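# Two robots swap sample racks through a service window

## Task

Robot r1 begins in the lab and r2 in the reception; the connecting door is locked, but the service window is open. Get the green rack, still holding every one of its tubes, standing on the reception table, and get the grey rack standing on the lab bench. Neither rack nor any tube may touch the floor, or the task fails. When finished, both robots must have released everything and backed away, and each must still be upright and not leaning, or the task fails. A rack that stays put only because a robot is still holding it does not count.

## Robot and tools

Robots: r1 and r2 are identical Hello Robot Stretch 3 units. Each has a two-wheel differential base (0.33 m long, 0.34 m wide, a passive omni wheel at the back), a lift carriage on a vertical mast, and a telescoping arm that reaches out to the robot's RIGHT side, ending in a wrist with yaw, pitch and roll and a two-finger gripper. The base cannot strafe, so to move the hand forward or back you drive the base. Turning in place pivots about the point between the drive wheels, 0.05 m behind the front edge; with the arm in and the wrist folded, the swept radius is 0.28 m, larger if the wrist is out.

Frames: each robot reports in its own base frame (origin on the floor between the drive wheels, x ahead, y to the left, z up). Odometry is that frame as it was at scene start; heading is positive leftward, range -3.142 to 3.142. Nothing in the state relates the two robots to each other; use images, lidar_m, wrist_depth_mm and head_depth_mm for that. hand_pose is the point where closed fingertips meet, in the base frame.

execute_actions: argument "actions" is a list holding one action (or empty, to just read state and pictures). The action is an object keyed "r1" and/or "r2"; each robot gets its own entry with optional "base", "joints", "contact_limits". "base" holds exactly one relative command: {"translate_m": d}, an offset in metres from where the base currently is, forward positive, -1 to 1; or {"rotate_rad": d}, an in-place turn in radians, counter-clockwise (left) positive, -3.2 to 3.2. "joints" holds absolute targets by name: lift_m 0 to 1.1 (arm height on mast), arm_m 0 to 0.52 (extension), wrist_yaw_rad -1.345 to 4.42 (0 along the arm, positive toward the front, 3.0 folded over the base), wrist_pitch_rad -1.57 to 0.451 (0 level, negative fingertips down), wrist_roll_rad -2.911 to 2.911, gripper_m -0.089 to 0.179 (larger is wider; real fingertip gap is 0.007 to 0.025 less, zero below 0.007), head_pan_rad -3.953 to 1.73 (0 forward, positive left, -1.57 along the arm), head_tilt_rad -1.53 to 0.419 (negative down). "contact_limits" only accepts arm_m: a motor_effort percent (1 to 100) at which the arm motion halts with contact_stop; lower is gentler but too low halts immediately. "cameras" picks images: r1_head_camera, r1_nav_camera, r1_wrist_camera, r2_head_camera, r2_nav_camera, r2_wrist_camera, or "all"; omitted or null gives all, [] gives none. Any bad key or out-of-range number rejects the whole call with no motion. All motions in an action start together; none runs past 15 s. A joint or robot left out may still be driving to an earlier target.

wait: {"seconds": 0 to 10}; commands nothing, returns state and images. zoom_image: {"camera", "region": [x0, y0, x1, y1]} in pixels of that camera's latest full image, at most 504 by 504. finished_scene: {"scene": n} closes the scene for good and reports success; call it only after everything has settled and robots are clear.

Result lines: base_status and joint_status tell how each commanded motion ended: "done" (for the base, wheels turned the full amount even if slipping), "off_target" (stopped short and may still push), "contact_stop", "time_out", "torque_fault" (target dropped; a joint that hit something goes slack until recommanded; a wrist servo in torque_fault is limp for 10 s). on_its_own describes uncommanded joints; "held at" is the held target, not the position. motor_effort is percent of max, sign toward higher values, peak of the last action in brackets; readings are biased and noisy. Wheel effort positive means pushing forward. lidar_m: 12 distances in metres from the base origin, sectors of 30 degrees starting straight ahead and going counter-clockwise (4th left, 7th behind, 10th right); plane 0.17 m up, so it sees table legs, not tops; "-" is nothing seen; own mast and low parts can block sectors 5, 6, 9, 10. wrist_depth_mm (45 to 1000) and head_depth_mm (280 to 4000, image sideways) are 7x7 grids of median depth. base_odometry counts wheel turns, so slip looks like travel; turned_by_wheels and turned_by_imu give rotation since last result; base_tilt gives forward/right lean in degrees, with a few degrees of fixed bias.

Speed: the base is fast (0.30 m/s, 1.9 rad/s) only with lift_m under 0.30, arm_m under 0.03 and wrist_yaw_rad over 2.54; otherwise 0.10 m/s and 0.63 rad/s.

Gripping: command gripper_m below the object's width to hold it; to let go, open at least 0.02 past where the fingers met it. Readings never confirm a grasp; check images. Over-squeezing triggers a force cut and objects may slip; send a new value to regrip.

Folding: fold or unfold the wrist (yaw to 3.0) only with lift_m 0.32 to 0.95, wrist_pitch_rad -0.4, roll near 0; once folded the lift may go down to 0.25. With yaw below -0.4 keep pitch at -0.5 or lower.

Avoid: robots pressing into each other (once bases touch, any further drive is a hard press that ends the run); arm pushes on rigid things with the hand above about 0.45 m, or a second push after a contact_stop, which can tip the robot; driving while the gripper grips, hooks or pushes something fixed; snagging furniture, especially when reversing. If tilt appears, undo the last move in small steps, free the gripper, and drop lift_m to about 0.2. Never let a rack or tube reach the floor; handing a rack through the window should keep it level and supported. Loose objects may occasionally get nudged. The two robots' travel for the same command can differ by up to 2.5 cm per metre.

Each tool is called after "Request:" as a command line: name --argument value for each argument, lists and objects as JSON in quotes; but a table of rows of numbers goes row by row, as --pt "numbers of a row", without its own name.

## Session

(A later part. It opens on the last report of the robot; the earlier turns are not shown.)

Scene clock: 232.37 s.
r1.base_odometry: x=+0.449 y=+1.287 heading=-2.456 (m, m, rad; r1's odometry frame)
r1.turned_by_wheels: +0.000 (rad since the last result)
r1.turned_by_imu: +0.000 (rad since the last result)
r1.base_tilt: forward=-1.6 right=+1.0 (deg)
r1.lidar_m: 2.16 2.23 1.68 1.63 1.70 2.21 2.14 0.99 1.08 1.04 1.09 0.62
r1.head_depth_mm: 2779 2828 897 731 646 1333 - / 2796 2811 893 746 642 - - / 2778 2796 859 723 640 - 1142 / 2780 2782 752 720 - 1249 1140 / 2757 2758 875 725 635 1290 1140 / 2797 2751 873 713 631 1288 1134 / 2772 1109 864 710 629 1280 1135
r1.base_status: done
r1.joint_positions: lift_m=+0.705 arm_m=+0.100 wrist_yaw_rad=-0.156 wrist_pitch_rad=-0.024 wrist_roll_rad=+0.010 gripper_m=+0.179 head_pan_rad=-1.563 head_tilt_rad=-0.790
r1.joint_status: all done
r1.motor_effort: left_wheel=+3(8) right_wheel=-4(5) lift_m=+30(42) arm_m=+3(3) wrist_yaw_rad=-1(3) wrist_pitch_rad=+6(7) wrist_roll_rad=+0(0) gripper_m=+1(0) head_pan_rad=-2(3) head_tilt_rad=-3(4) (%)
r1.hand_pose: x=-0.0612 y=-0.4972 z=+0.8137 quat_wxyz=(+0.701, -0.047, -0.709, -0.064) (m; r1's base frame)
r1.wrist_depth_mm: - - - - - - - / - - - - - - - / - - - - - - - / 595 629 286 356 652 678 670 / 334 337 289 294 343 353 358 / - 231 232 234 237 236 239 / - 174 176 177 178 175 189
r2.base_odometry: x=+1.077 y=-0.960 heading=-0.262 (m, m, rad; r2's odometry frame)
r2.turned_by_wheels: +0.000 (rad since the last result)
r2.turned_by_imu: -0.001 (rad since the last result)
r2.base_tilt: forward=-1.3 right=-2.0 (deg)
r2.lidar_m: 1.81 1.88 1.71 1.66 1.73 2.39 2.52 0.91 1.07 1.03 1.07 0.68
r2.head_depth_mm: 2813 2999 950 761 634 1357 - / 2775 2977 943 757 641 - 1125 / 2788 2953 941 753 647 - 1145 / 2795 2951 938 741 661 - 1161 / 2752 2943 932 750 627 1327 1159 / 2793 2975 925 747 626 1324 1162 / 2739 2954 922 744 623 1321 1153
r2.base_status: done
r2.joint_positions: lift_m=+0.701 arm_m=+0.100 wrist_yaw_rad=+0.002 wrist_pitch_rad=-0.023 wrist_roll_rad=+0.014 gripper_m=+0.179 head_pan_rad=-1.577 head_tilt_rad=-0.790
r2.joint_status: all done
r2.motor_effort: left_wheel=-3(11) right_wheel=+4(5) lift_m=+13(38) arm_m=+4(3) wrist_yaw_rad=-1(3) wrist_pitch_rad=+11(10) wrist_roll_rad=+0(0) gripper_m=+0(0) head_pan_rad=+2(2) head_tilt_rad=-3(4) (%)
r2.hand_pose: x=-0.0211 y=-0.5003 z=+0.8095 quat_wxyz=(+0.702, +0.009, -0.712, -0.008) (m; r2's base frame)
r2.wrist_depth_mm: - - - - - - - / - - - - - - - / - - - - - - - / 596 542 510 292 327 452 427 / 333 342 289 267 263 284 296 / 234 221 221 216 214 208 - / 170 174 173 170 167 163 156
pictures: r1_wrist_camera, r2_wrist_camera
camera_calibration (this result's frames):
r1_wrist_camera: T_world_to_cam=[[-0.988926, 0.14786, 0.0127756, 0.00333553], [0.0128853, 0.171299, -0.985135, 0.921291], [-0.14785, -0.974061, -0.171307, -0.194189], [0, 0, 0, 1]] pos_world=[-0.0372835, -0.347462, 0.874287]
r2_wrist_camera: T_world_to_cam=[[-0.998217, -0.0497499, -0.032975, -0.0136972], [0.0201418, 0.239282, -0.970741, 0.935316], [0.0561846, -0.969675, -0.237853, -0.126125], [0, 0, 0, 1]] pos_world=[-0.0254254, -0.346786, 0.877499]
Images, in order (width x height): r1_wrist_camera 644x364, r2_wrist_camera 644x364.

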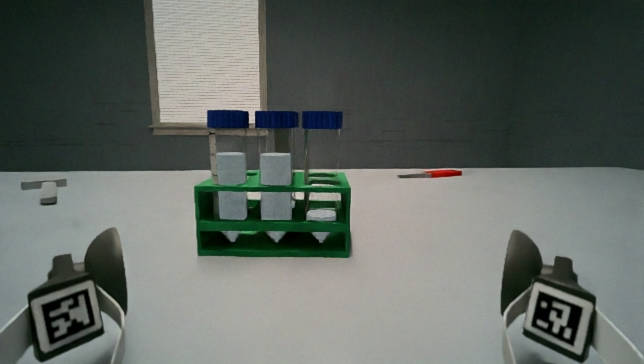

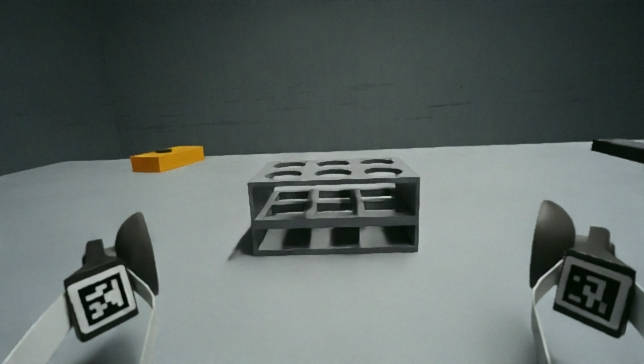

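Request:
execute_actions --actions '[{"r1": {"base": {"translate_m": 0.01}, "joints": {"arm_m": 0.265, "lift_m": 0.70}}, "r2": {"base": {"translate_m": 0.007}, "joints": {"arm_m": 0.24, "lift_m": 0.697}}}]' --cameras '["r1_wrist_camera", "r2_wrist_camera"]'

Scene clock: 249.47 s.
r1.base_odometry: x=+0.441 y=+1.280 heading=-2.456 (m, m, rad; r1's odometry frame)
r1.turned_by_wheels: +0.000 (rad since the last result)
r1.turned_by_imu: +0.000 (rad since the last result)
r1.base_tilt: forward=-1.7 right=+1.1 (deg)
r1.lidar_m: 2.15 2.22 1.68 1.63 1.70 2.22 2.15 1.00 1.08 1.04 1.09 0.61
r1.head_depth_mm: 2788 2850 897 733 645 1336 1174 / 2799 2818 894 746 - - - / 2787 2826 860 - 1016 1292 1149 / 2770 2766 733 - 623 1294 1141 / 2791 2748 880 716 633 1289 1136 / 2798 2736 872 711 630 1289 1135 / 2786 1106 866 708 628 1277 1132
r1.base_status: done
r1.joint_positions: lift_m=+0.700 arm_m=+0.265 wrist_yaw_rad=-0.156 wrist_pitch_rad=-0.023 wrist_roll_rad=+0.010 gripper_m=+0.179 head_pan_rad=-1.563 head_tilt_rad=-0.790
r1.joint_status: all done
r1.motor_effort: left_wheel=+2(7) right_wheel=-4(7) lift_m=+29(24) arm_m=+2(4) wrist_yaw_rad=+0(1) wrist_pitch_rad=+6(6) wrist_roll_rad=+0(0) gripper_m=+0(0) head_pan_rad=-3(3) head_tilt_rad=-2(3) (%)
r1.hand_pose: x=-0.0613 y=-0.6622 z=+0.8089 quat_wxyz=(+0.701, -0.047, -0.709, -0.064) (m; r1's base frame)
r1.wrist_depth_mm: - - - - - - - / - - - - - - - / - - - 142 - - - / - 497 507 144 628 579 637 / 314 319 121 121 159 334 337 / - 118 125 123 139 114 229 / - 120 121 121 122 155 180
r2.base_odometry: x=+1.084 y=-0.962 heading=-0.262 (m, m, rad; r2's odometry frame)
r2.turned_by_wheels: +0.000 (rad since the last result)
r2.turned_by_imu: -0.001 (rad since the last result)
r2.base_tilt: forward=-1.3 right=-2.0 (deg)
r2.lidar_m: 1.80 1.87 1.71 1.65 1.73 2.38 2.53 0.92 1.07 1.03 1.08 0.68
r2.head_depth_mm: 2815 3020 949 761 635 1364 - / 2806 2956 947 779 - - 1156 / 2796 3006 942 771 598 1332 1163 / 2763 2973 935 793 602 1335 1162 / 2767 3010 931 730 628 1321 1164 / 2792 2991 927 748 625 1318 1158 / 2770 2982 926 746 623 1321 1156
r2.base_status: done
r2.joint_positions: lift_m=+0.698 arm_m=+0.240 wrist_yaw_rad=+0.001 wrist_pitch_rad=-0.022 wrist_roll_rad=+0.014 gripper_m=+0.179 head_pan_rad=-1.577 head_tilt_rad=-0.790
r2.joint_status: all done
r2.motor_effort: left_wheel=-4(9) right_wheel=+4(10) lift_m=+13(17) arm_m=+4(4) wrist_yaw_rad=-1(1) wrist_pitch_rad=+11(11) wrist_roll_rad=+0(0) gripper_m=+0(0) head_pan_rad=+3(2) head_tilt_rad=-4(3) (%)
r2.hand_pose: x=-0.0212 y=-0.6403 z=+0.8067 quat_wxyz=(+0.702, +0.008, -0.712, -0.008) (m; r2's base frame)
r2.wrist_depth_mm: - - - - - - - / - - - - - - - / - - - - - - - / 567 482 508 478 454 430 419 / 321 333 171 151 147 149 286 / 226 197 136 157 157 132 - / 166 165 123 122 125 123 151
pictures: r1_wrist_camera, r2_wrist_camera
camera_calibration (this result's frames):
r1_wrist_camera: T_world_to_cam=[[-0.988844, 0.148407, 0.0127806, 0.0280179], [0.0128932, 0.170754, -0.985229, 0.944488], [-0.148397, -0.974073, -0.170763, -0.356238], [0, 0, 0, 1]] pos_world=[-0.0373369, -0.512436, 0.869347]
r2_wrist_camera: T_world_to_cam=[[-0.998239, -0.0493251, -0.032946, -0.0206214], [0.0202489, 0.238691, -0.970884, 0.965809], [0.0557529, -0.969842, -0.237272, -0.263139], [0, 0, 0, 1]] pos_world=[-0.0254709, -0.48675, 0.874574]
Images, in order (width x height): r1_wrist_camera 644x364, r2_wrist_camera 644x364.

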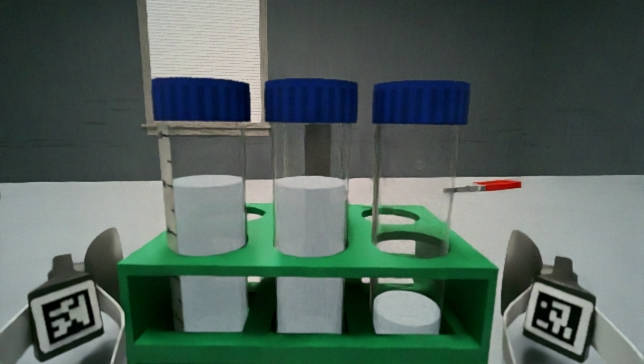

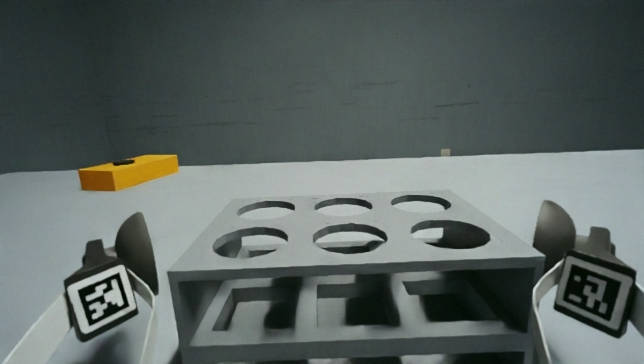

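Both are well seated. Close the grippers.

Request:
execute_actions --actions '[{"r1": {"joints": {"gripper_m": 0.10}}, "r2": {"joints": {"gripper_m": 0.10}}}]' --cameras '[]'

Request:
execute_actions --actions '[{"r1": {"joints": {"lift_m": 0.74}}, "r2": {"joints": {"lift_m": 0.74}}}]' --cameras '["r1_wrist_camera", "r2_wrist_camera"]'

Scene clock: 254.33 s.
r1.base_odometry: x=+0.441 y=+1.280 heading=-2.456 (m, m, rad; r1's odometry frame)
r1.turned_by_wheels: +0.000 (rad since the last result)
r1.turned_by_imu: +0.000 (rad since the last result)
r1.base_tilt: forward=-1.6 right=+1.1 (deg)
r1.lidar_m: 2.15 2.21 1.68 1.63 1.70 2.22 2.15 1.00 1.08 1.04 1.09 0.61
r1.head_depth_mm: 2770 2868 897 731 644 1337 1175 / 2759 2833 893 748 - - - / 2764 2833 788 - 1017 1302 1146 / 2778 2771 756 - 622 1294 1140 / 2757 2773 876 716 634 1292 1136 / 2775 2742 870 713 632 1288 1139 / 2794 1112 865 709 630 1277 1129
r1.base_status: not commanded
r1.joint_positions: lift_m=+0.700 arm_m=+0.265 wrist_yaw_rad=-0.155 wrist_pitch_rad=-0.023 wrist_roll_rad=+0.010 gripper_m=+0.101 head_pan_rad=-1.563 head_tilt_rad=-0.790
r1.joint_status: all done
r1.motor_effort: left_wheel=+3(3) right_wheel=-5(5) lift_m=+30(29) arm_m=+3(3) wrist_yaw_rad=-1(3) wrist_pitch_rad=+6(6) wrist_roll_rad=+0(0) gripper_m=-18(95) head_pan_rad=-3(2) head_tilt_rad=-3(4) (%)
r1.hand_pose: x=-0.0610 y=-0.6623 z=+0.8089 quat_wxyz=(+0.701, -0.047, -0.709, -0.063) (m; r1's base frame)
r1.wrist_depth_mm: - - - - - - - / - - - - - - - / - - - 156 - - - / - 587 143 156 601 575 665 / 317 317 132 133 152 329 334 / 218 134 140 141 156 135 228 / - 152 133 135 136 162 171
r2.base_odometry: x=+1.084 y=-0.962 heading=-0.262 (m, m, rad; r2's odometry frame)
r2.turned_by_wheels: +0.000 (rad since the last result)
r2.turned_by_imu: -0.001 (rad since the last result)
r2.base_tilt: forward=-1.3 right=-2.1 (deg)
r2.lidar_m: 1.80 1.87 1.71 1.66 1.72 2.38 2.53 0.91 1.07 1.03 1.08 0.68
r2.head_depth_mm: 2781 3012 945 759 637 1366 - / 2762 2962 947 778 - - 1155 / 2787 2991 942 755 598 1331 1171 / 2765 2985 936 741 601 1329 1172 / 2808 2986 934 740 625 1331 1156 / 2778 2984 929 745 625 1327 1157 / 2781 2977 924 746 625 1324 1156
r2.base_status: not commanded
r2.joint_positions: lift_m=+0.698 arm_m=+0.240 wrist_yaw_rad=+0.001 wrist_pitch_rad=-0.022 wrist_roll_rad=+0.014 gripper_m=+0.101 head_pan_rad=-1.577 head_tilt_rad=-0.790
r2.joint_status: all done
r2.motor_effort: left_wheel=-4(4) right_wheel=+4(4) lift_m=+13(14) arm_m=+3(4) wrist_yaw_rad=-1(1) wrist_pitch_rad=+11(11) wrist_roll_rad=+0(0) gripper_m=-21(94) head_pan_rad=+3(3) head_tilt_rad=-4(5) (%)
r2.hand_pose: x=-0.0213 y=-0.6403 z=+0.8067 quat_wxyz=(+0.702, +0.008, -0.712, -0.008) (m; r2's base frame)
r2.wrist_depth_mm: - - - - - - - / - - - - - - - / - - - - - - - / 556 484 508 476 457 436 414 / 318 338 157 153 148 143 270 / 226 - 168 173 170 144 202 / 182 164 146 145 143 152 154
pictures: none
No camera images: the call's "cameras" was empty. Leave "cameras" out to get every camera's image.

Scene clock: 255.53 s.
r1.base_odometry: x=+0.441 y=+1.280 heading=-2.456 (m, m, rad; r1's odometry frame)
r1.turned_by_wheels: +0.000 (rad since the last result)
r1.turned_by_imu: +0.000 (rad since the last result)
r1.base_tilt: forward=-1.7 right=+1.0 (deg)
r1.lidar_m: 2.15 2.22 1.69 1.63 1.70 2.23 2.15 1.00 1.08 1.04 1.08 0.61
r1.head_depth_mm: 2767 2830 897 731 644 1336 - / 2769 2798 891 746 - - 1150 / 2744 2817 761 - 639 1301 1148 / 2767 2789 729 - 635 1294 1145 / 2774 2762 879 716 633 1288 1139 / 2764 2741 869 712 631 1285 1136 / 2776 1108 863 709 630 1286 1128
r1.base_status: not commanded
r1.joint_positions: lift_m=+0.740 arm_m=+0.265 wrist_yaw_rad=-0.155 wrist_pitch_rad=-0.048 wrist_roll_rad=+0.010 gripper_m=+0.101 head_pan_rad=-1.563 head_tilt_rad=-0.790
r1.joint_status: all done
r1.motor_effort: left_wheel=+3(3) right_wheel=-4(5) lift_m=+45(48) arm_m=+2(2) wrist_yaw_rad=-1(1) wrist_pitch_rad=+13(14) wrist_roll_rad=+0(0) gripper_m=-19(19) head_pan_rad=-3(2) head_tilt_rad=-3(3) (%)
r1.hand_pose: x=-0.0609 y=-0.6614 z=+0.8420 quat_wxyz=(+0.700, -0.038, -0.709, -0.072) (m; r1's base frame)
r1.wrist_depth_mm: - - - - - - - / - - - - - - - / - - - 182 - - - / - - 148 614 - - - / 389 403 135 135 158 416 418 / 280 135 140 141 158 135 291 / - 142 134 136 136 211 221
r2.base_odometry: x=+1.084 y=-0.962 heading=-0.262 (m, m, rad; r2's odometry frame)
r2.turned_by_wheels: +0.000 (rad since the last result)
r2.turned_by_imu: +0.000 (rad since the last result)
r2.base_tilt: forward=-1.2 right=-2.1 (deg)
r2.lidar_m: 1.80 1.88 1.72 1.66 1.73 2.38 2.53 0.92 1.07 1.03 1.08 0.68
r2.head_depth_mm: 2777 2987 949 758 649 1389 - / 2774 2992 944 804 - 1337 1163 / 2781 3028 939 801 602 1336 1168 / 2828 2969 931 - 615 1330 1163 / 2751 3007 934 750 628 1323 1160 / 2799 2991 927 745 626 1318 1155 / 2776 3006 922 746 623 1320 1151
r2.base_status: not commanded
r2.joint_positions: lift_m=+0.739 arm_m=+0.240 wrist_yaw_rad=+0.001 wrist_pitch_rad=-0.031 wrist_roll_rad=+0.014 gripper_m=+0.104 head_pan_rad=-1.577 head_tilt_rad=-0.790
r2.joint_status: all done
r2.motor_effort: left_wheel=-4(4) right_wheel=+4(4) lift_m=+42(44) arm_m=+4(3) wrist_yaw_rad=-1(1) wrist_pitch_rad=+16(16) wrist_roll_rad=+0(0) gripper_m=-19(21) head_pan_rad=+3(2) head_tilt_rad=-4(4) (%)
r2.hand_pose: x=-0.0213 y=-0.6400 z=+0.8458 quat_wxyz=(+0.702, +0.012, -0.712, -0.011) (m; r2's base frame)
r2.wrist_depth_mm: - - - - - - - / - - - - - - - / - - - - - - - / - 595 658 633 599 563 547 / 424 434 160 155 153 144 355 / 299 - 172 172 169 144 271 / 239 220 147 145 143 196 206
pictures: r1_wrist_camera, r2_wrist_camera
camera_calibration (this result's frames):
r1_wrist_camera: T_world_to_cam=[[-0.989041, 0.147102, 0.0125912, 0.0271431], [0.0165099, 0.194946, -0.980675, 0.989379], [-0.146714, -0.96972, -0.195238, -0.326193], [0, 0, 0, 1]] pos_world=[-0.0373459, -0.513184, 0.906232]
r2_wrist_camera: T_world_to_cam=[[-0.998257, -0.0486703, -0.0333933, -0.0186086], [0.0203249, 0.247707, -0.968622, 1.00765], [0.0554148, -0.967612, -0.246286, -0.244529], [0, 0, 0, 1]] pos_world=[-0.0255061, -0.487117, 0.915186]
Images, in order (width x height): r1_wrist_camera 644x364, r2_wrist_camera 644x364.

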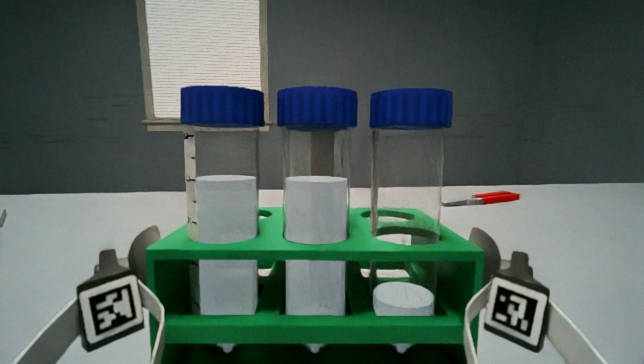

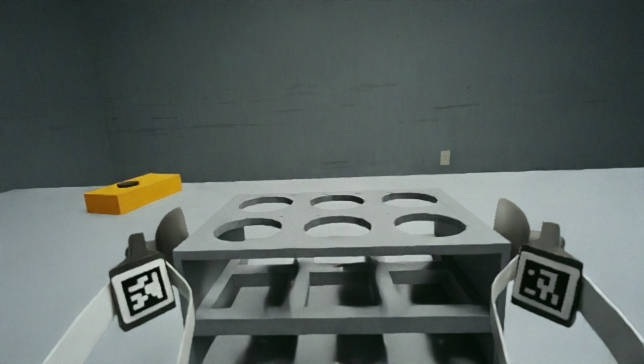

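Request:
execute_actions --actions '[{"r1": {"base": {"translate_m": 0.71}, "joints": {"lift_m": 0.89, "arm_m": 0.03, "wrist_yaw_rad": 0.0}}, "r2": {"base": {"translate_m": -0.71}, "joints": {"lift_m": 0.89, "arm_m": 0.03}}}]' --cameras '[]'

Request:
execute_actions --actions '[{"r1": {"base": {"rotate_rad": 2.067}}, "r2": {"base": {"translate_m": -0.29}}}]' --cameras '[]'

Request:
execute_actions --actions '[{"r1": {"base": {"translate_m": -0.12}}, "r2": {"base": {"rotate_rad": 0.726}}}]' --cameras '[]'

Request:
execute_actions --actions '[{"r1": {"base": {"translate_m": -0.95}}, "r2": {"base": {"translate_m": -0.95}}}]' --cameras '[]'

Request:
execute_actions --actions '[{"r1": {"base": {"translate_m": -0.23}, "joints": {"head_tilt_rad": -0.35}}, "r2": {"base": {"rotate_rad": -2.297}, "joints": {"head_tilt_rad": -0.35}}}]' --cameras '[]'

Request:
execute_actions --actions '[{"r1": {"base": {"rotate_rad": -0.496}}}]' --cameras '["r1_nav_camera", "r2_nav_camera"]'

Scene clock: 318.90 s.
r1.base_odometry: x=-0.109 y=+0.831 heading=-2.456 (m, m, rad; r1's odometry frame)
r1.turned_by_wheels: +0.000 (rad since the last result)
r1.turned_by_imu: -0.001 (rad since the last result)
r1.base_tilt: forward=-1.6 right=+1.1 (deg)
r1.lidar_m: 1.44 1.48 1.68 1.62 1.69 2.33 1.67 1.48 0.45 1.06 2.02 1.49
r1.head_depth_mm: 2775 2834 900 750 - - 1135 / 2777 2847 908 790 - - 1137 / 2757 2811 477 1526 - - 1142 / 2806 2800 448 - - 1246 1142 / 2775 2760 445 1670 1487 1292 1141 / 2773 2748 2155 1754 1480 1283 1130 / 2785 2724 2128 1746 1469 1279 1130
r1.base_status: done
r1.joint_positions: lift_m=+0.890 arm_m=+0.030 wrist_yaw_rad=+0.000 wrist_pitch_rad=-0.050 wrist_roll_rad=+0.010 gripper_m=+0.101 head_pan_rad=-1.563 head_tilt_rad=-0.790
r1.joint_status: all done
r1.motor_effort: left_wheel=+2(7) right_wheel=-4(5) lift_m=+45(44) arm_m=-3(5) wrist_yaw_rad=+1(5) wrist_pitch_rad=+14(14) wrist_roll_rad=+0(0) gripper_m=-19(19) head_pan_rad=-3(2) head_tilt_rad=-3(4) (%)
r1.hand_pose: x=-0.0216 y=-0.4299 z=+0.9916 quat_wxyz=(+0.704, +0.018, -0.710, -0.018) (m; r1's base frame)
r1.wrist_depth_mm: - - - - - - - / - - - - - - - / - - - 183 - - - / - - 148 - - - - / - - 135 136 158 849 876 / - 134 141 141 159 135 597 / - 141 134 135 136 427 454
r2.base_odometry: x=+0.398 y=-0.778 heading=-0.262 (m, m, rad; r2's odometry frame)
r2.turned_by_wheels: +0.000 (rad since the last result)
r2.turned_by_imu: +0.000 (rad since the last result)
r2.base_tilt: forward=-1.3 right=-2.1 (deg)
r2.lidar_m: 2.52 2.34 1.72 1.63 1.71 1.85 1.82 1.89 0.39 1.02 1.07 1.32
r2.head_depth_mm: 2777 2985 2353 1921 - - 1138 / 2798 2969 2334 802 - - 1137 / 2799 2949 877 520 - - 1122 / 2748 3015 933 519 - - 1162 / 2779 2966 944 727 628 1303 1160 / 2755 2957 921 747 626 1295 1159 / 2741 2942 923 747 625 1293 1159
r2.base_status: done
r2.joint_positions: lift_m=+0.889 arm_m=+0.030 wrist_yaw_rad=+0.001 wrist_pitch_rad=-0.032 wrist_roll_rad=+0.014 gripper_m=+0.104 head_pan_rad=-1.577 head_tilt_rad=-0.790
r2.joint_status: all done
r2.motor_effort: left_wheel=-4(9) right_wheel=+4(5) lift_m=+42(39) arm_m=-4(4) wrist_yaw_rad=-1(1) wrist_pitch_rad=+16(16) wrist_roll_rad=+0(0) gripper_m=-19(19) head_pan_rad=+2(2) head_tilt_rad=-4(3) (%)
r2.hand_pose: x=-0.0213 y=-0.4306 z=+0.9956 quat_wxyz=(+0.702, +0.012, -0.712, -0.012) (m; r2's base frame)
r2.wrist_depth_mm: - - - - - - - / - - - - - - - / - - - - - - - / - - - - - - - / 861 839 159 155 153 144 - / 590 - 171 173 167 144 - / 470 434 147 145 143 - -
pictures: none
No camera images: the call's "cameras" was empty. Leave "cameras" out to get every camera's image.

Scene clock: 323.20 s.
r1.base_odometry: x=-0.109 y=+0.831 heading=-0.389 (m, m, rad; r1's odometry frame)
r1.turned_by_wheels: +2.067 (rad since the last result)
r1.turned_by_imu: +2.086 (rad since the last result)
r1.base_tilt: forward=-1.5 right=+1.0 (deg)
r1.lidar_m: 1.67 2.25 2.86 1.53 0.49 1.06 2.10 1.51 1.45 1.48 1.69 1.62
r1.head_depth_mm: 1242 1387 1577 1745 - - 1134 / 1291 1462 1661 1837 - - 1139 / 1340 1501 476 1720 - - 1147 / 1412 1561 447 - - 1246 1139 / 1482 1688 445 1672 1494 1291 1135 / 1580 1818 2051 1752 1475 1285 1133 / 1664 1977 2127 1743 1477 1280 1129
r1.base_status: done
r1.joint_positions: lift_m=+0.890 arm_m=+0.030 wrist_yaw_rad=+0.000 wrist_pitch_rad=-0.050 wrist_roll_rad=+0.010 gripper_m=+0.101 head_pan_rad=-1.563 head_tilt_rad=-0.790
r1.joint_status: not commanded
r1.motor_effort: left_wheel=-4(8) right_wheel=+4(8) lift_m=+45(45) arm_m=-4(4) wrist_yaw_rad=+1(1) wrist_pitch_rad=+14(14) wrist_roll_rad=+0(0) gripper_m=-18(19) head_pan_rad=-3(3) head_tilt_rad=-4(4) (%)
r1.hand_pose: x=-0.0215 y=-0.4299 z=+0.9916 quat_wxyz=(+0.704, +0.018, -0.710, -0.018) (m; r1's base frame)
r1.wrist_depth_mm: - - - - - - 908 / - - - - - - 909 / - - - 182 - - 959 / - - 147 - - - 978 / - - 134 134 158 - 972 / - 135 142 141 159 135 - / - 141 134 135 136 - -
r2.base_odometry: x=+0.118 y=-0.703 heading=-0.262 (m, m, rad; r2's odometry frame)
r2.turned_by_wheels: +0.000 (rad since the last result)
r2.turned_by_imu: +0.000 (rad since the last result)
r2.base_tilt: forward=-1.2 right=-2.1 (deg)
r2.lidar_m: 1.60 2.33 1.73 1.65 1.72 1.58 1.53 1.59 2.20 1.02 0.39 1.48
r2.head_depth_mm: 2799 2981 2320 1918 - - 1142 / 2786 2978 2383 1912 - - 1138 / 2774 2992 2147 520 - - 1169 / 2775 2985 2311 519 - - 1164 / 2778 2951 1039 1488 1528 1327 1143 / 2763 2972 927 747 639 761 1140 / 2744 2948 925 745 622 1285 1158
r2.base_status: done
r2.joint_positions: lift_m=+0.889 arm_m=+0.030 wrist_yaw_rad=+0.001 wrist_pitch_rad=-0.032 wrist_roll_rad=+0.014 gripper_m=+0.104 head_pan_rad=-1.577 head_tilt_rad=-0.790
r2.joint_status: not commanded
r2.motor_effort: left_wheel=-3(12) right_wheel=+4(5) lift_m=+42(42) arm_m=-4(3) wrist_yaw_rad=-2(1) wrist_pitch_rad=+16(16) wrist_roll_rad=+0(0) gripper_m=-20(19) head_pan_rad=+2(2) head_tilt_rad=-3(4) (%)
r2.hand_pose: x=-0.0213 y=-0.4306 z=+0.9956 quat_wxyz=(+0.702, +0.012, -0.712, -0.012) (m; r2's base frame)
r2.wrist_depth_mm: - - - - - - - / - - - - - - - / - - - - - - - / - - - - - - - / 816 856 160 155 154 144 - / 587 - 173 172 168 145 - / 463 439 147 146 143 - -
pictures: none
No camera images: the call's "cameras" was empty. Leave "cameras" out to get every camera's image.

Scene clock: 325.50 s.
r1.base_odometry: x=-0.220 y=+0.876 heading=-0.389 (m, m, rad; r1's odometry frame)
r1.turned_by_wheels: +0.000 (rad since the last result)
r1.turned_by_imu: +0.000 (rad since the last result)
r1.base_tilt: forward=-1.5 right=+1.0 (deg)
r1.lidar_m: 1.78 2.40 1.71 1.38 0.41 0.98 2.02 1.45 1.39 1.43 1.80 1.72
r1.head_depth_mm: 1193 1330 1512 1710 - - 1134 / 1245 1404 1593 1785 - - 1135 / 1291 1453 475 1712 - - 1146 / 1359 1494 448 - - 1242 1139 / 1425 1620 446 1679 1492 1289 1138 / 1507 1742 2012 1743 1483 1279 1132 / 1599 1880 2081 1745 1474 1284 1126
r1.base_status: done
r1.joint_positions: lift_m=+0.890 arm_m=+0.030 wrist_yaw_rad=+0.000 wrist_pitch_rad=-0.050 wrist_roll_rad=+0.010 gripper_m=+0.101 head_pan_rad=-1.563 head_tilt_rad=-0.790
r1.joint_status: not commanded
r1.motor_effort: left_wheel=-4(9) right_wheel=+5(6) lift_m=+45(45) arm_m=-4(3) wrist_yaw_rad=+1(0) wrist_pitch_rad=+14(14) wrist_roll_rad=+0(0) gripper_m=-18(18) head_pan_rad=-2(3) head_tilt_rad=-4(4) (%)
r1.hand_pose: x=-0.0215 y=-0.4299 z=+0.9916 quat_wxyz=(+0.704, +0.018, -0.710, -0.018) (m; r1's base frame)
r1.wrist_depth_mm: - - - - - 938 885 / - - - - - 975 887 / - - - 181 - - 878 / - - 146 - - - 882 / - - 135 135 158 - 919 / - 134 140 141 159 134 996 / - 141 134 135 136 - 981
r2.base_odometry: x=+0.118 y=-0.703 heading=+0.464 (m, m, rad; r2's odometry frame)
r2.turned_by_wheels: +0.726 (rad since the last result)
r2.turned_by_imu: +0.722 (rad since the last result)
r2.base_tilt: forward=-1.3 right=-2.1 (deg)
r2.lidar_m: 1.99 1.66 1.65 1.81 1.53 1.53 1.73 2.84 0.39 1.15 1.60 2.80
r2.head_depth_mm: 2933 3085 950 781 - - 1140 / 3108 3105 963 779 - - 1138 / 3430 1236 878 520 - - 1126 / 3633 1237 935 519 - - 1171 / 3451 1231 950 731 1541 1324 1158 / 3048 1223 927 818 1544 1320 1154 / 2739 1227 927 1790 1542 1314 1152
r2.base_status: done
r2.joint_positions: lift_m=+0.889 arm_m=+0.030 wrist_yaw_rad=+0.001 wrist_pitch_rad=-0.032 wrist_roll_rad=+0.014 gripper_m=+0.104 head_pan_rad=-1.577 head_tilt_rad=-0.790
r2.joint_status: not commanded
r2.motor_effort: left_wheel=-4(13) right_wheel=+4(9) lift_m=+42(42) arm_m=-3(3) wrist_yaw_rad=+0(1) wrist_pitch_rad=+16(16) wrist_roll_rad=+0(0) gripper_m=-19(19) head_pan_rad=+2(2) head_tilt_rad=-4(4) (%)
r2.hand_pose: x=-0.0213 y=-0.4306 z=+0.9956 quat_wxyz=(+0.702, +0.012, -0.712, -0.012) (m; r2's base frame)
r2.wrist_depth_mm: - - - - - - - / - - - - - - - / - - - - - - - / - - - - - - - / - 856 160 155 153 144 - / - - 172 172 168 144 530 / - - 147 145 143 389 408
pictures: none
No camera images: the call's "cameras" was empty. Leave "cameras" out to get every camera's image.

Scene clock: 336.40 s.
r1.base_odometry: x=-1.099 y=+1.237 heading=-0.389 (m, m, rad; r1's odometry frame)
r1.turned_by_wheels: +0.000 (rad since the last result)
r1.turned_by_imu: -0.002 (rad since the last result)
r1.base_tilt: forward=-1.7 right=+1.1 (deg)
r1.lidar_m: 2.63 0.86 0.72 3.16 2.29 2.19 1.36 0.98 0.93 0.96 1.30 2.55
r1.head_depth_mm: 1524 863 1008 1134 - - 1139 / - 855 1054 1202 - - 1137 / 3998 849 476 1293 - - 1148 / 936 843 448 - - 1245 1144 / 960 1035 446 1574 1479 1291 1143 / 1013 1172 1379 1661 1485 1287 1134 / 1076 1256 1513 1715 1479 1281 1129
r1.base_status: done
r1.joint_positions: lift_m=+0.890 arm_m=+0.030 wrist_yaw_rad=+0.000 wrist_pitch_rad=-0.050 wrist_roll_rad=+0.010 gripper_m=+0.101 head_pan_rad=-1.563 head_tilt_rad=-0.790
r1.joint_status: not commanded
r1.motor_effort: left_wheel=-4(9) right_wheel=+4(6) lift_m=+45(45) arm_m=-4(4) wrist_yaw_rad=+1(0) wrist_pitch_rad=+14(14) wrist_roll_rad=+0(0) gripper_m=-18(18) head_pan_rad=-3(3) head_tilt_rad=-4(4) (%)
r1.hand_pose: x=-0.0215 y=-0.4299 z=+0.9916 quat_wxyz=(+0.704, +0.018, -0.710, -0.018) (m; r1's base frame)
r1.wrist_depth_mm: - - 855 777 - - - / - - 857 785 - - - / - - 866 180 - - - / - - 146 711 800 820 797 / - - 135 135 158 459 457 / - 133 141 141 159 134 392 / - 140 134 135 136 660 578
r2.base_odometry: x=-0.731 y=-1.127 heading=+0.463 (m, m, rad; r2's odometry frame)
r2.turned_by_wheels: +0.000 (rad since the last result)
r2.turned_by_imu: +0.001 (rad since the last result)
r2.base_tilt: forward=-1.2 right=-2.1 (deg)
r2.lidar_m: 2.75 2.29 1.76 0.99 0.83 0.83 0.94 1.54 2.47 2.79 0.91 0.86
r2.head_depth_mm: 2307 2546 2333 1919 - - 1137 / 2492 2719 2370 1923 - - 1141 / 2690 2946 2164 520 - - 1164 / 2933 3060 2313 518 - - 1166 / 3254 3041 2340 1793 1549 1328 1156 / 3512 3021 2304 1857 1542 1321 1160 / 3613 3018 2205 1219 1433 1326 1152
r2.base_status: done
r2.joint_positions: lift_m=+0.889 arm_m=+0.030 wrist_yaw_rad=+0.001 wrist_pitch_rad=-0.032 wrist_roll_rad=+0.014 gripper_m=+0.104 head_pan_rad=-1.577 head_tilt_rad=-0.790
r2.joint_status: not commanded
r2.motor_effort: left_wheel=-4(10) right_wheel=+4(5) lift_m=+42(42) arm_m=-4(3) wrist_yaw_rad=-1(1) wrist_pitch_rad=+16(16) wrist_roll_rad=+0(0) gripper_m=-19(19) head_pan_rad=+2(3) head_tilt_rad=-5(4) (%)
r2.hand_pose: x=-0.0213 y=-0.4306 z=+0.9956 quat_wxyz=(+0.702, +0.012, -0.712, -0.012) (m; r2's base frame)
r2.wrist_depth_mm: - - - - - - - / - - - - - - - / - - - - - - - / - - - - - - - / 833 881 159 155 153 144 - / 597 - 172 172 168 143 - / 535 - 147 145 143 - -
pictures: none
No camera images: the call's "cameras" was empty. Leave "cameras" out to get every camera's image.

Scene clock: 340.97 s.
r1.base_odometry: x=-1.311 y=+1.324 heading=-0.390 (m, m, rad; r1's odometry frame)
r1.turned_by_wheels: +0.000 (rad since the last result)
r1.turned_by_imu: -0.001 (rad since the last result)
r1.base_tilt: forward=-1.6 right=+1.1 (deg)
r1.lidar_m: 2.85 1.06 0.82 2.89 2.08 1.99 1.20 0.86 0.82 0.85 1.14 2.75
r1.head_depth_mm: - - 3398 1113 747 921 973 / - - 1940 1106 742 966 1036 / - - - 1093 708 465 1110 / - - - 1093 484 448 - / - - - 1090 791 446 1317 / 922 975 1033 1055 1174 1312 1375 / 903 973 1058 1125 1269 1416 1417
r1.base_status: done
r1.joint_positions: lift_m=+0.890 arm_m=+0.030 wrist_yaw_rad=+0.000 wrist_pitch_rad=-0.050 wrist_roll_rad=+0.010 gripper_m=+0.101 head_pan_rad=-1.563 head_tilt_rad=-0.359
r1.joint_status: all done
r1.motor_effort: left_wheel=-4(9) right_wheel=+5(6) lift_m=+45(45) arm_m=-3(3) wrist_yaw_rad=+0(1) wrist_pitch_rad=+14(14) wrist_roll_rad=+0(0) gripper_m=-19(18) head_pan_rad=-3(3) head_tilt_rad=+3(23) (%)
r1.hand_pose: x=-0.0215 y=-0.4299 z=+0.9916 quat_wxyz=(+0.704, +0.018, -0.710, -0.018) (m; r1's base frame)
r1.wrist_depth_mm: - 887 765 - - - - / - 909 765 - - - - / - 947 798 180 - - - / - 988 146 675 797 810 - / - - 135 135 158 462 459 / - 134 140 141 158 135 319 / - 140 135 135 136 564 295
r2.base_odometry: x=-0.731 y=-1.127 heading=-1.833 (m, m, rad; r2's odometry frame)
r2.turned_by_wheels: -2.297 (rad since the last result)
r2.turned_by_imu: -2.287 (rad since the last result)
r2.base_tilt: forward=-1.3 right=-2.0 (deg)
r2.lidar_m: 2.47 2.58 0.91 0.86 0.87 2.37 2.28 1.15 0.85 0.83 0.86 1.19
r2.head_depth_mm: 696 735 784 835 887 970 1046 / - - - 1002 800 672 1041 / - - - 2722 799 456 - / - - 3498 3944 794 460 - / - - 3487 3943 789 464 1045 / - - - 1211 788 959 1049 / - - 1833 1203 784 961 1046
r2.base_status: done
r2.joint_positions: lift_m=+0.889 arm_m=+0.030 wrist_yaw_rad=+0.001 wrist_pitch_rad=-0.032 wrist_roll_rad=+0.014 gripper_m=+0.104 head_pan_rad=-1.577 head_tilt_rad=-0.359
r2.joint_status: all done
r2.motor_effort: left_wheel=+4(11) right_wheel=-2(6) lift_m=+41(42) arm_m=-3(4) wrist_yaw_rad=-1(1) wrist_pitch_rad=+16(16) wrist_roll_rad=+0(0) gripper_m=-20(19) head_pan_rad=+3(2) head_tilt_rad=+3(24) (%)
r2.hand_pose: x=-0.0213 y=-0.4306 z=+0.9956 quat_wxyz=(+0.702, +0.012, -0.712, -0.012) (m; r2's base frame)
r2.wrist_depth_mm: - - - - - 501 495 / - - - - - 522 510 / - - - - - 541 530 / 792 752 714 685 637 562 540 / 465 473 160 155 154 144 574 / 381 - 171 172 169 144 593 / 685 667 147 145 143 630 638
pictures: none
No camera images: the call's "cameras" was empty. Leave "cameras" out to get every camera's image.

Scene clock: 342.70 s.
r1.base_odometry: x=-1.311 y=+1.324 heading=-0.885 (m, m, rad; r1's odometry frame)
r1.turned_by_wheels: -0.496 (rad since the last result)
r1.turned_by_imu: -0.501 (rad since the last result)
r1.base_tilt: forward=-1.5 right=+1.0 (deg)
r1.lidar_m: 2.75 2.86 1.07 0.83 2.81 2.07 1.99 1.16 0.85 0.82 0.86 1.18
r1.head_depth_mm: 695 733 785 848 910 1004 1074 / - - - 933 742 1001 1072 / - - - 1098 678 468 1084 / - - - 1093 484 448 - / - - 3742 1089 703 446 1085 / - - 3752 1086 737 988 1091 / - 1739 1672 1073 731 986 1085
r1.base_status: done
r1.joint_positions: lift_m=+0.890 arm_m=+0.030 wrist_yaw_rad=+0.000 wrist_pitch_rad=-0.050 wrist_roll_rad=+0.010 gripper_m=+0.101 head_pan_rad=-1.563 head_tilt_rad=-0.359
r1.joint_status: not commanded
r1.motor_effort: left_wheel=+3(6) right_wheel=-5(9) lift_m=+45(45) arm_m=-4(4) wrist_yaw_rad=+1(0) wrist_pitch_rad=+14(14) wrist_roll_rad=+0(0) gripper_m=-19(19) head_pan_rad=-3(2) head_tilt_rad=+4(4) (%)
r1.hand_pose: x=-0.0215 y=-0.4299 z=+0.9916 quat_wxyz=(+0.704, +0.018, -0.710, -0.018) (m; r1's base frame)
r1.wrist_depth_mm: - - - - - 509 513 / - - - - - 529 534 / - - - 182 535 545 549 / 744 756 146 702 620 579 581 / 446 435 134 135 158 583 582 / 362 134 141 140 159 135 605 / 633 141 134 135 136 639 613
r2.base_odometry: x=-0.731 y=-1.127 heading=-1.833 (m, m, rad; r2's odometry frame)
r2.turned_by_wheels: +0.000 (rad since the last result)
r2.turned_by_imu: +0.000 (rad since the last result)
r2.base_tilt: forward=-1.2 right=-2.1 (deg)
r2.lidar_m: 2.47 2.57 0.91 0.86 0.87 2.37 2.29 1.15 0.85 0.83 0.86 1.20
r2.head_depth_mm: 697 735 782 836 889 973 1048 / - - - 999 800 673 1043 / - - - 2684 798 457 - / - - 3535 3946 792 460 - / - - 3537 3895 789 464 1056 / - - - 1207 789 962 1048 / - - 1777 1198 784 962 1045
r2.base_status: not commanded
r2.joint_positions: lift_m=+0.889 arm_m=+0.030 wrist_yaw_rad=+0.001 wrist_pitch_rad=-0.032 wrist_roll_rad=+0.014 gripper_m=+0.104 head_pan_rad=-1.577 head_tilt_rad=-0.359
r2.joint_status: not commanded
r2.motor_effort: left_wheel=+4(5) right_wheel=-2(3) lift_m=+42(42) arm_m=-3(4) wrist_yaw_rad=-1(2) wrist_pitch_rad=+16(16) wrist_roll_rad=+0(0) gripper_m=-19(19) head_pan_rad=+2(2) head_tilt_rad=+2(3) (%)
r2.hand_pose: x=-0.0213 y=-0.4306 z=+0.9956 quat_wxyz=(+0.702, +0.012, -0.712, -0.012) (m; r2's base frame)
r2.wrist_depth_mm: - - - - - 502 492 / - - - - - 517 519 / - - - - - 533 533 / 790 754 727 698 643 557 557 / 466 468 160 154 153 143 571 / 375 - 171 172 168 144 596 / 684 675 147 145 143 609 633
pictures: r1_nav_camera (sideways: a quarter turn counterclockwise sets it upright), r2_nav_camera (sideways: a quarter turn counterclockwise sets it upright)
camera_calibration (this result's frames):
r1_nav_camera: T_world_to_cam=[[-0.0195149, -0.382315, 0.923826, -1.16817], [-0.999094, -0.0275019, -0.0324862, 0.096328], [0.0378269, -0.923623, -0.381431, 0.452493], [0, 0, 0, 1]] pos_world=[0.0563275, -0.0260267, 1.25491]
r2_nav_camera: T_world_to_cam=[[-0.0245966, -0.316136, 0.948395, -1.19233], [-0.999532, -0.00948149, -0.0290834, 0.0871536], [0.0181865, -0.948666, -0.315755, 0.36839], [0, 0, 0, 1]] pos_world=[0.0510857, -0.0266343, 1.24966]
Images, in order (width x height): r1_nav_camera 672x504, r2_nav_camera 672x504.

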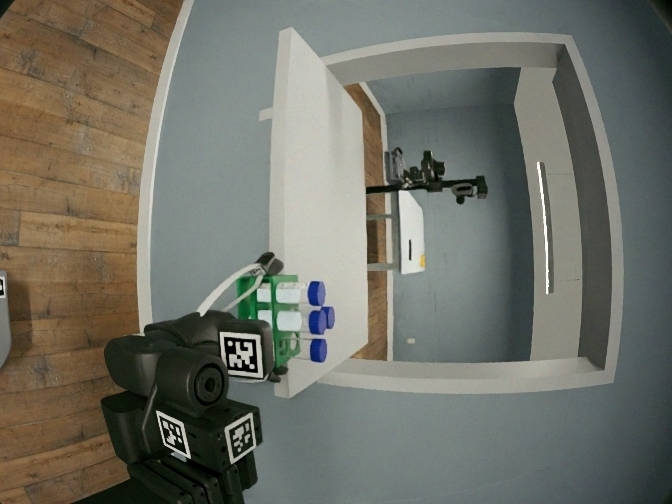

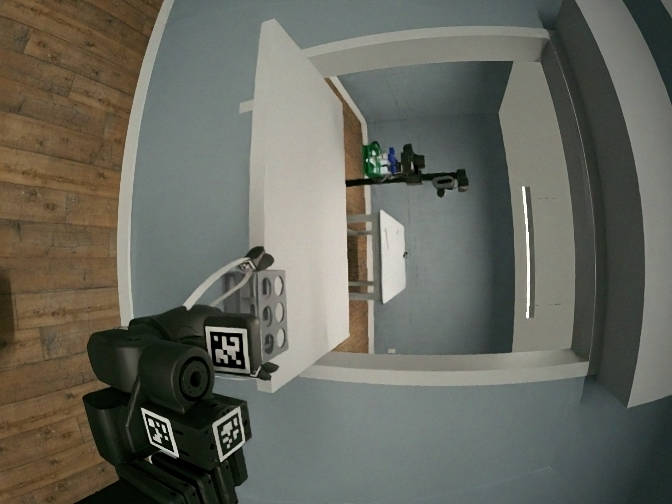

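Request:
execute_actions --actions '[{"r1": {"base": {"translate_m": 0.07}, "joints": {"arm_m": 0.473, "lift_m": 0.865}}, "r2": {"base": {"translate_m": 0.07}, "joints": {"arm_m": 0.48, "lift_m": 0.865}}}]' --cameras '[]'

Request:
execute_actions --actions '[{"r1": {"joints": {"lift_m": 0.833}}, "r2": {"joints": {"lift_m": 0.83}}}]' --cameras '["r1_head_camera", "r2_head_camera"]'

Scene clock: 362.87 s.
r1.base_odometry: x=-1.267 y=+1.270 heading=-0.885 (m, m, rad; r1's odometry frame)
r1.turned_by_wheels: +0.000 (rad since the last result)
r1.turned_by_imu: -0.001 (rad since the last result)
r1.base_tilt: forward=-1.7 right=+1.1 (deg)
r1.lidar_m: 2.68 2.79 1.02 0.82 2.91 2.13 2.06 1.16 0.85 0.82 0.86 1.18
r1.head_depth_mm: - 850 848 865 748 - - / - - - 1183 - 1018 1102 / - - - - 705 999 1097 / - - - 1172 705 992 1094 / - - 3751 1088 737 991 1093 / - 1763 2724 1083 732 988 1090 / - - 1437 952 730 982 1087
r1.base_status: done
r1.joint_positions: lift_m=+0.865 arm_m=+0.473 wrist_yaw_rad=+0.000 wrist_pitch_rad=-0.050 wrist_roll_rad=+0.010 gripper_m=+0.101 head_pan_rad=-1.563 head_tilt_rad=-0.359
r1.joint_status: all done
r1.motor_effort: left_wheel=+2(8) right_wheel=-4(5) lift_m=+32(40) arm_m=+3(3) wrist_yaw_rad=+0(0) wrist_pitch_rad=+14(14) wrist_roll_rad=+0(0) gripper_m=-19(18) head_pan_rad=-3(2) head_tilt_rad=+4(3) (%)
r1.hand_pose: x=-0.0214 y=-0.8724 z=+0.9670 quat_wxyz=(+0.704, +0.018, -0.710, -0.018) (m; r1's base frame)
r1.wrist_depth_mm: - - - - - - - / 423 - - - - - - / 422 - - 181 - - - / 489 - 148 - - - - / 360 366 135 135 158 382 - / 253 134 141 141 158 135 266 / - 141 134 135 136 194 203
r2.base_odometry: x=-0.750 y=-1.195 heading=-1.833 (m, m, rad; r2's odometry frame)
r2.turned_by_wheels: +0.000 (rad since the last result)
r2.turned_by_imu: -0.002 (rad since the last result)
r2.base_tilt: forward=-1.2 right=-2.0 (deg)
r2.lidar_m: 2.40 2.50 0.88 1.30 0.88 2.44 2.36 1.16 0.86 0.83 0.86 1.20
r2.head_depth_mm: - - 888 889 842 - - / - - - - - 987 1057 / - - - - 725 967 1053 / - - 3506 - 723 969 1053 / - - 3482 2684 791 968 1049 / - - - 1204 788 963 1047 / - - 1789 975 785 959 1045
r2.base_status: done
r2.joint_positions: lift_m=+0.866 arm_m=+0.480 wrist_yaw_rad=+0.001 wrist_pitch_rad=-0.033 wrist_roll_rad=+0.014 gripper_m=+0.104 head_pan_rad=-1.577 head_tilt_rad=-0.359
r2.joint_status: all done
r2.motor_effort: left_wheel=+5(12) right_wheel=-2(4) lift_m=+15(36) arm_m=+4(3) wrist_yaw_rad=-1(1) wrist_pitch_rad=+17(17) wrist_roll_rad=+0(0) gripper_m=-20(19) head_pan_rad=+2(3) head_tilt_rad=+3(3) (%)
r2.hand_pose: x=-0.0213 y=-0.8800 z=+0.9719 quat_wxyz=(+0.702, +0.012, -0.712, -0.012) (m; r2's base frame)
r2.wrist_depth_mm: - - - - - - - / 441 - - - - - - / 422 - - - - - - / 381 - - - - - - / 390 402 160 154 154 144 333 / 279 - 171 172 168 144 253 / 222 205 147 145 143 182 192
pictures: none
No camera images: the call's "cameras" was empty. Leave "cameras" out to get every camera's image.

Scene clock: 364.00 s.
r1.base_odometry: x=-1.267 y=+1.270 heading=-0.885 (m, m, rad; r1's odometry frame)
r1.turned_by_wheels: +0.000 (rad since the last result)
r1.turned_by_imu: +0.000 (rad since the last result)
r1.base_tilt: forward=-1.6 right=+1.0 (deg)
r1.lidar_m: 2.69 2.78 1.02 0.82 2.90 2.13 2.06 1.16 0.86 0.82 0.86 1.18
r1.head_depth_mm: - 850 845 867 747 990 - / - - - 1114 781 - 1105 / - - - 1184 678 996 1097 / - - - 895 676 1001 1094 / - - 3767 1091 734 989 1092 / - 1770 2637 1084 735 987 1085 / - - 1699 1009 731 986 1083
r1.base_status: not commanded
r1.joint_positions: lift_m=+0.834 arm_m=+0.473 wrist_yaw_rad=+0.000 wrist_pitch_rad=-0.011 wrist_roll_rad=+0.010 gripper_m=+0.101 head_pan_rad=-1.563 head_tilt_rad=-0.359
r1.joint_status: all done
r1.motor_effort: left_wheel=+2(2) right_wheel=-4(5) lift_m=+21(32) arm_m=+3(3) wrist_yaw_rad=+1(1) wrist_pitch_rad=+3(14) wrist_roll_rad=+0(0) gripper_m=-19(19) head_pan_rad=-2(3) head_tilt_rad=+3(3) (%)
r1.hand_pose: x=-0.0214 y=-0.8737 z=+0.9453 quat_wxyz=(+0.704, +0.004, -0.710, -0.004) (m; r1's base frame)
r1.wrist_depth_mm: - - - - - - - / - - - - - - - / 420 - - - - - - / 415 - 206 - - - - / 327 332 134 134 155 346 - / 223 134 140 141 158 135 231 / - 150 134 135 136 165 173
r2.base_odometry: x=-0.750 y=-1.195 heading=-1.833 (m, m, rad; r2's odometry frame)
r2.turned_by_wheels: +0.000 (rad since the last result)
r2.turned_by_imu: +0.000 (rad since the last result)
r2.base_tilt: forward=-1.2 right=-2.1 (deg)
r2.lidar_m: 2.40 2.51 0.88 1.31 0.88 2.44 2.35 1.16 0.86 0.83 0.87 1.20
r2.head_depth_mm: - - 891 888 804 963 - / - - - - 840 - 1064 / - - - 3964 - 968 1053 / - - 3502 - 704 968 1053 / - - - 2731 789 965 1048 / - - - 1212 787 964 1047 / - - 1798 961 786 966 1043
r2.base_status: not commanded
r2.joint_positions: lift_m=+0.831 arm_m=+0.480 wrist_yaw_rad=+0.001 wrist_pitch_rad=-0.010 wrist_roll_rad=+0.014 gripper_m=+0.104 head_pan_rad=-1.577 head_tilt_rad=-0.359
r2.joint_status: all done
r2.motor_effort: left_wheel=+4(5) right_wheel=-2(2) lift_m=+12(14) arm_m=+4(4) wrist_yaw_rad=-1(1) wrist_pitch_rad=+5(16) wrist_roll_rad=+0(0) gripper_m=-20(19) head_pan_rad=+2(2) head_tilt_rad=+3(3) (%)
r2.hand_pose: x=-0.0213 y=-0.8807 z=+0.9429 quat_wxyz=(+0.702, +0.004, -0.712, -0.003) (m; r2's base frame)
r2.wrist_depth_mm: - - - - - - - / - - - - - - - / 429 - - - - - - / 381 - - - - 443 - / 328 333 158 153 156 142 275 / 227 - 170 173 168 144 203 / 183 165 147 145 143 152 153
pictures: r1_head_camera (sideways: a quarter turn clockwise sets it upright), r2_head_camera (sideways: a quarter turn clockwise sets it upright)
camera_calibration (this result's frames):
r1_head_camera: T_world_to_cam=[[-0.000493559, 0.356383, -0.93434, 1.23844], [0.998712, -0.0472259, -0.0185408, 0.0237327], [-0.0507327, -0.933146, -0.355901, 0.419883], [0, 0, 0, 1]] pos_world=[-0.00178908, -0.0484259, 1.307]
r2_head_camera: T_world_to_cam=[[-0.0196724, 0.3082, -0.951118, 1.25159], [0.998764, -0.0373774, -0.0327697, 0.0341083], [-0.0456499, -0.950587, -0.307084, 0.358564], [0, 0, 0, 1]] pos_world=[0.00692401, -0.0436188, 1.30163]
Images, in order (width x height): r1_head_camera 896x504, r2_head_camera 896x504.

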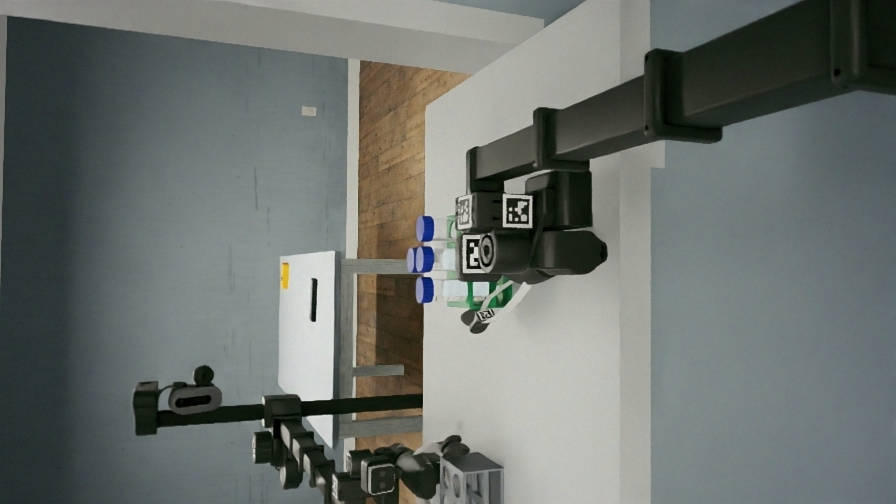

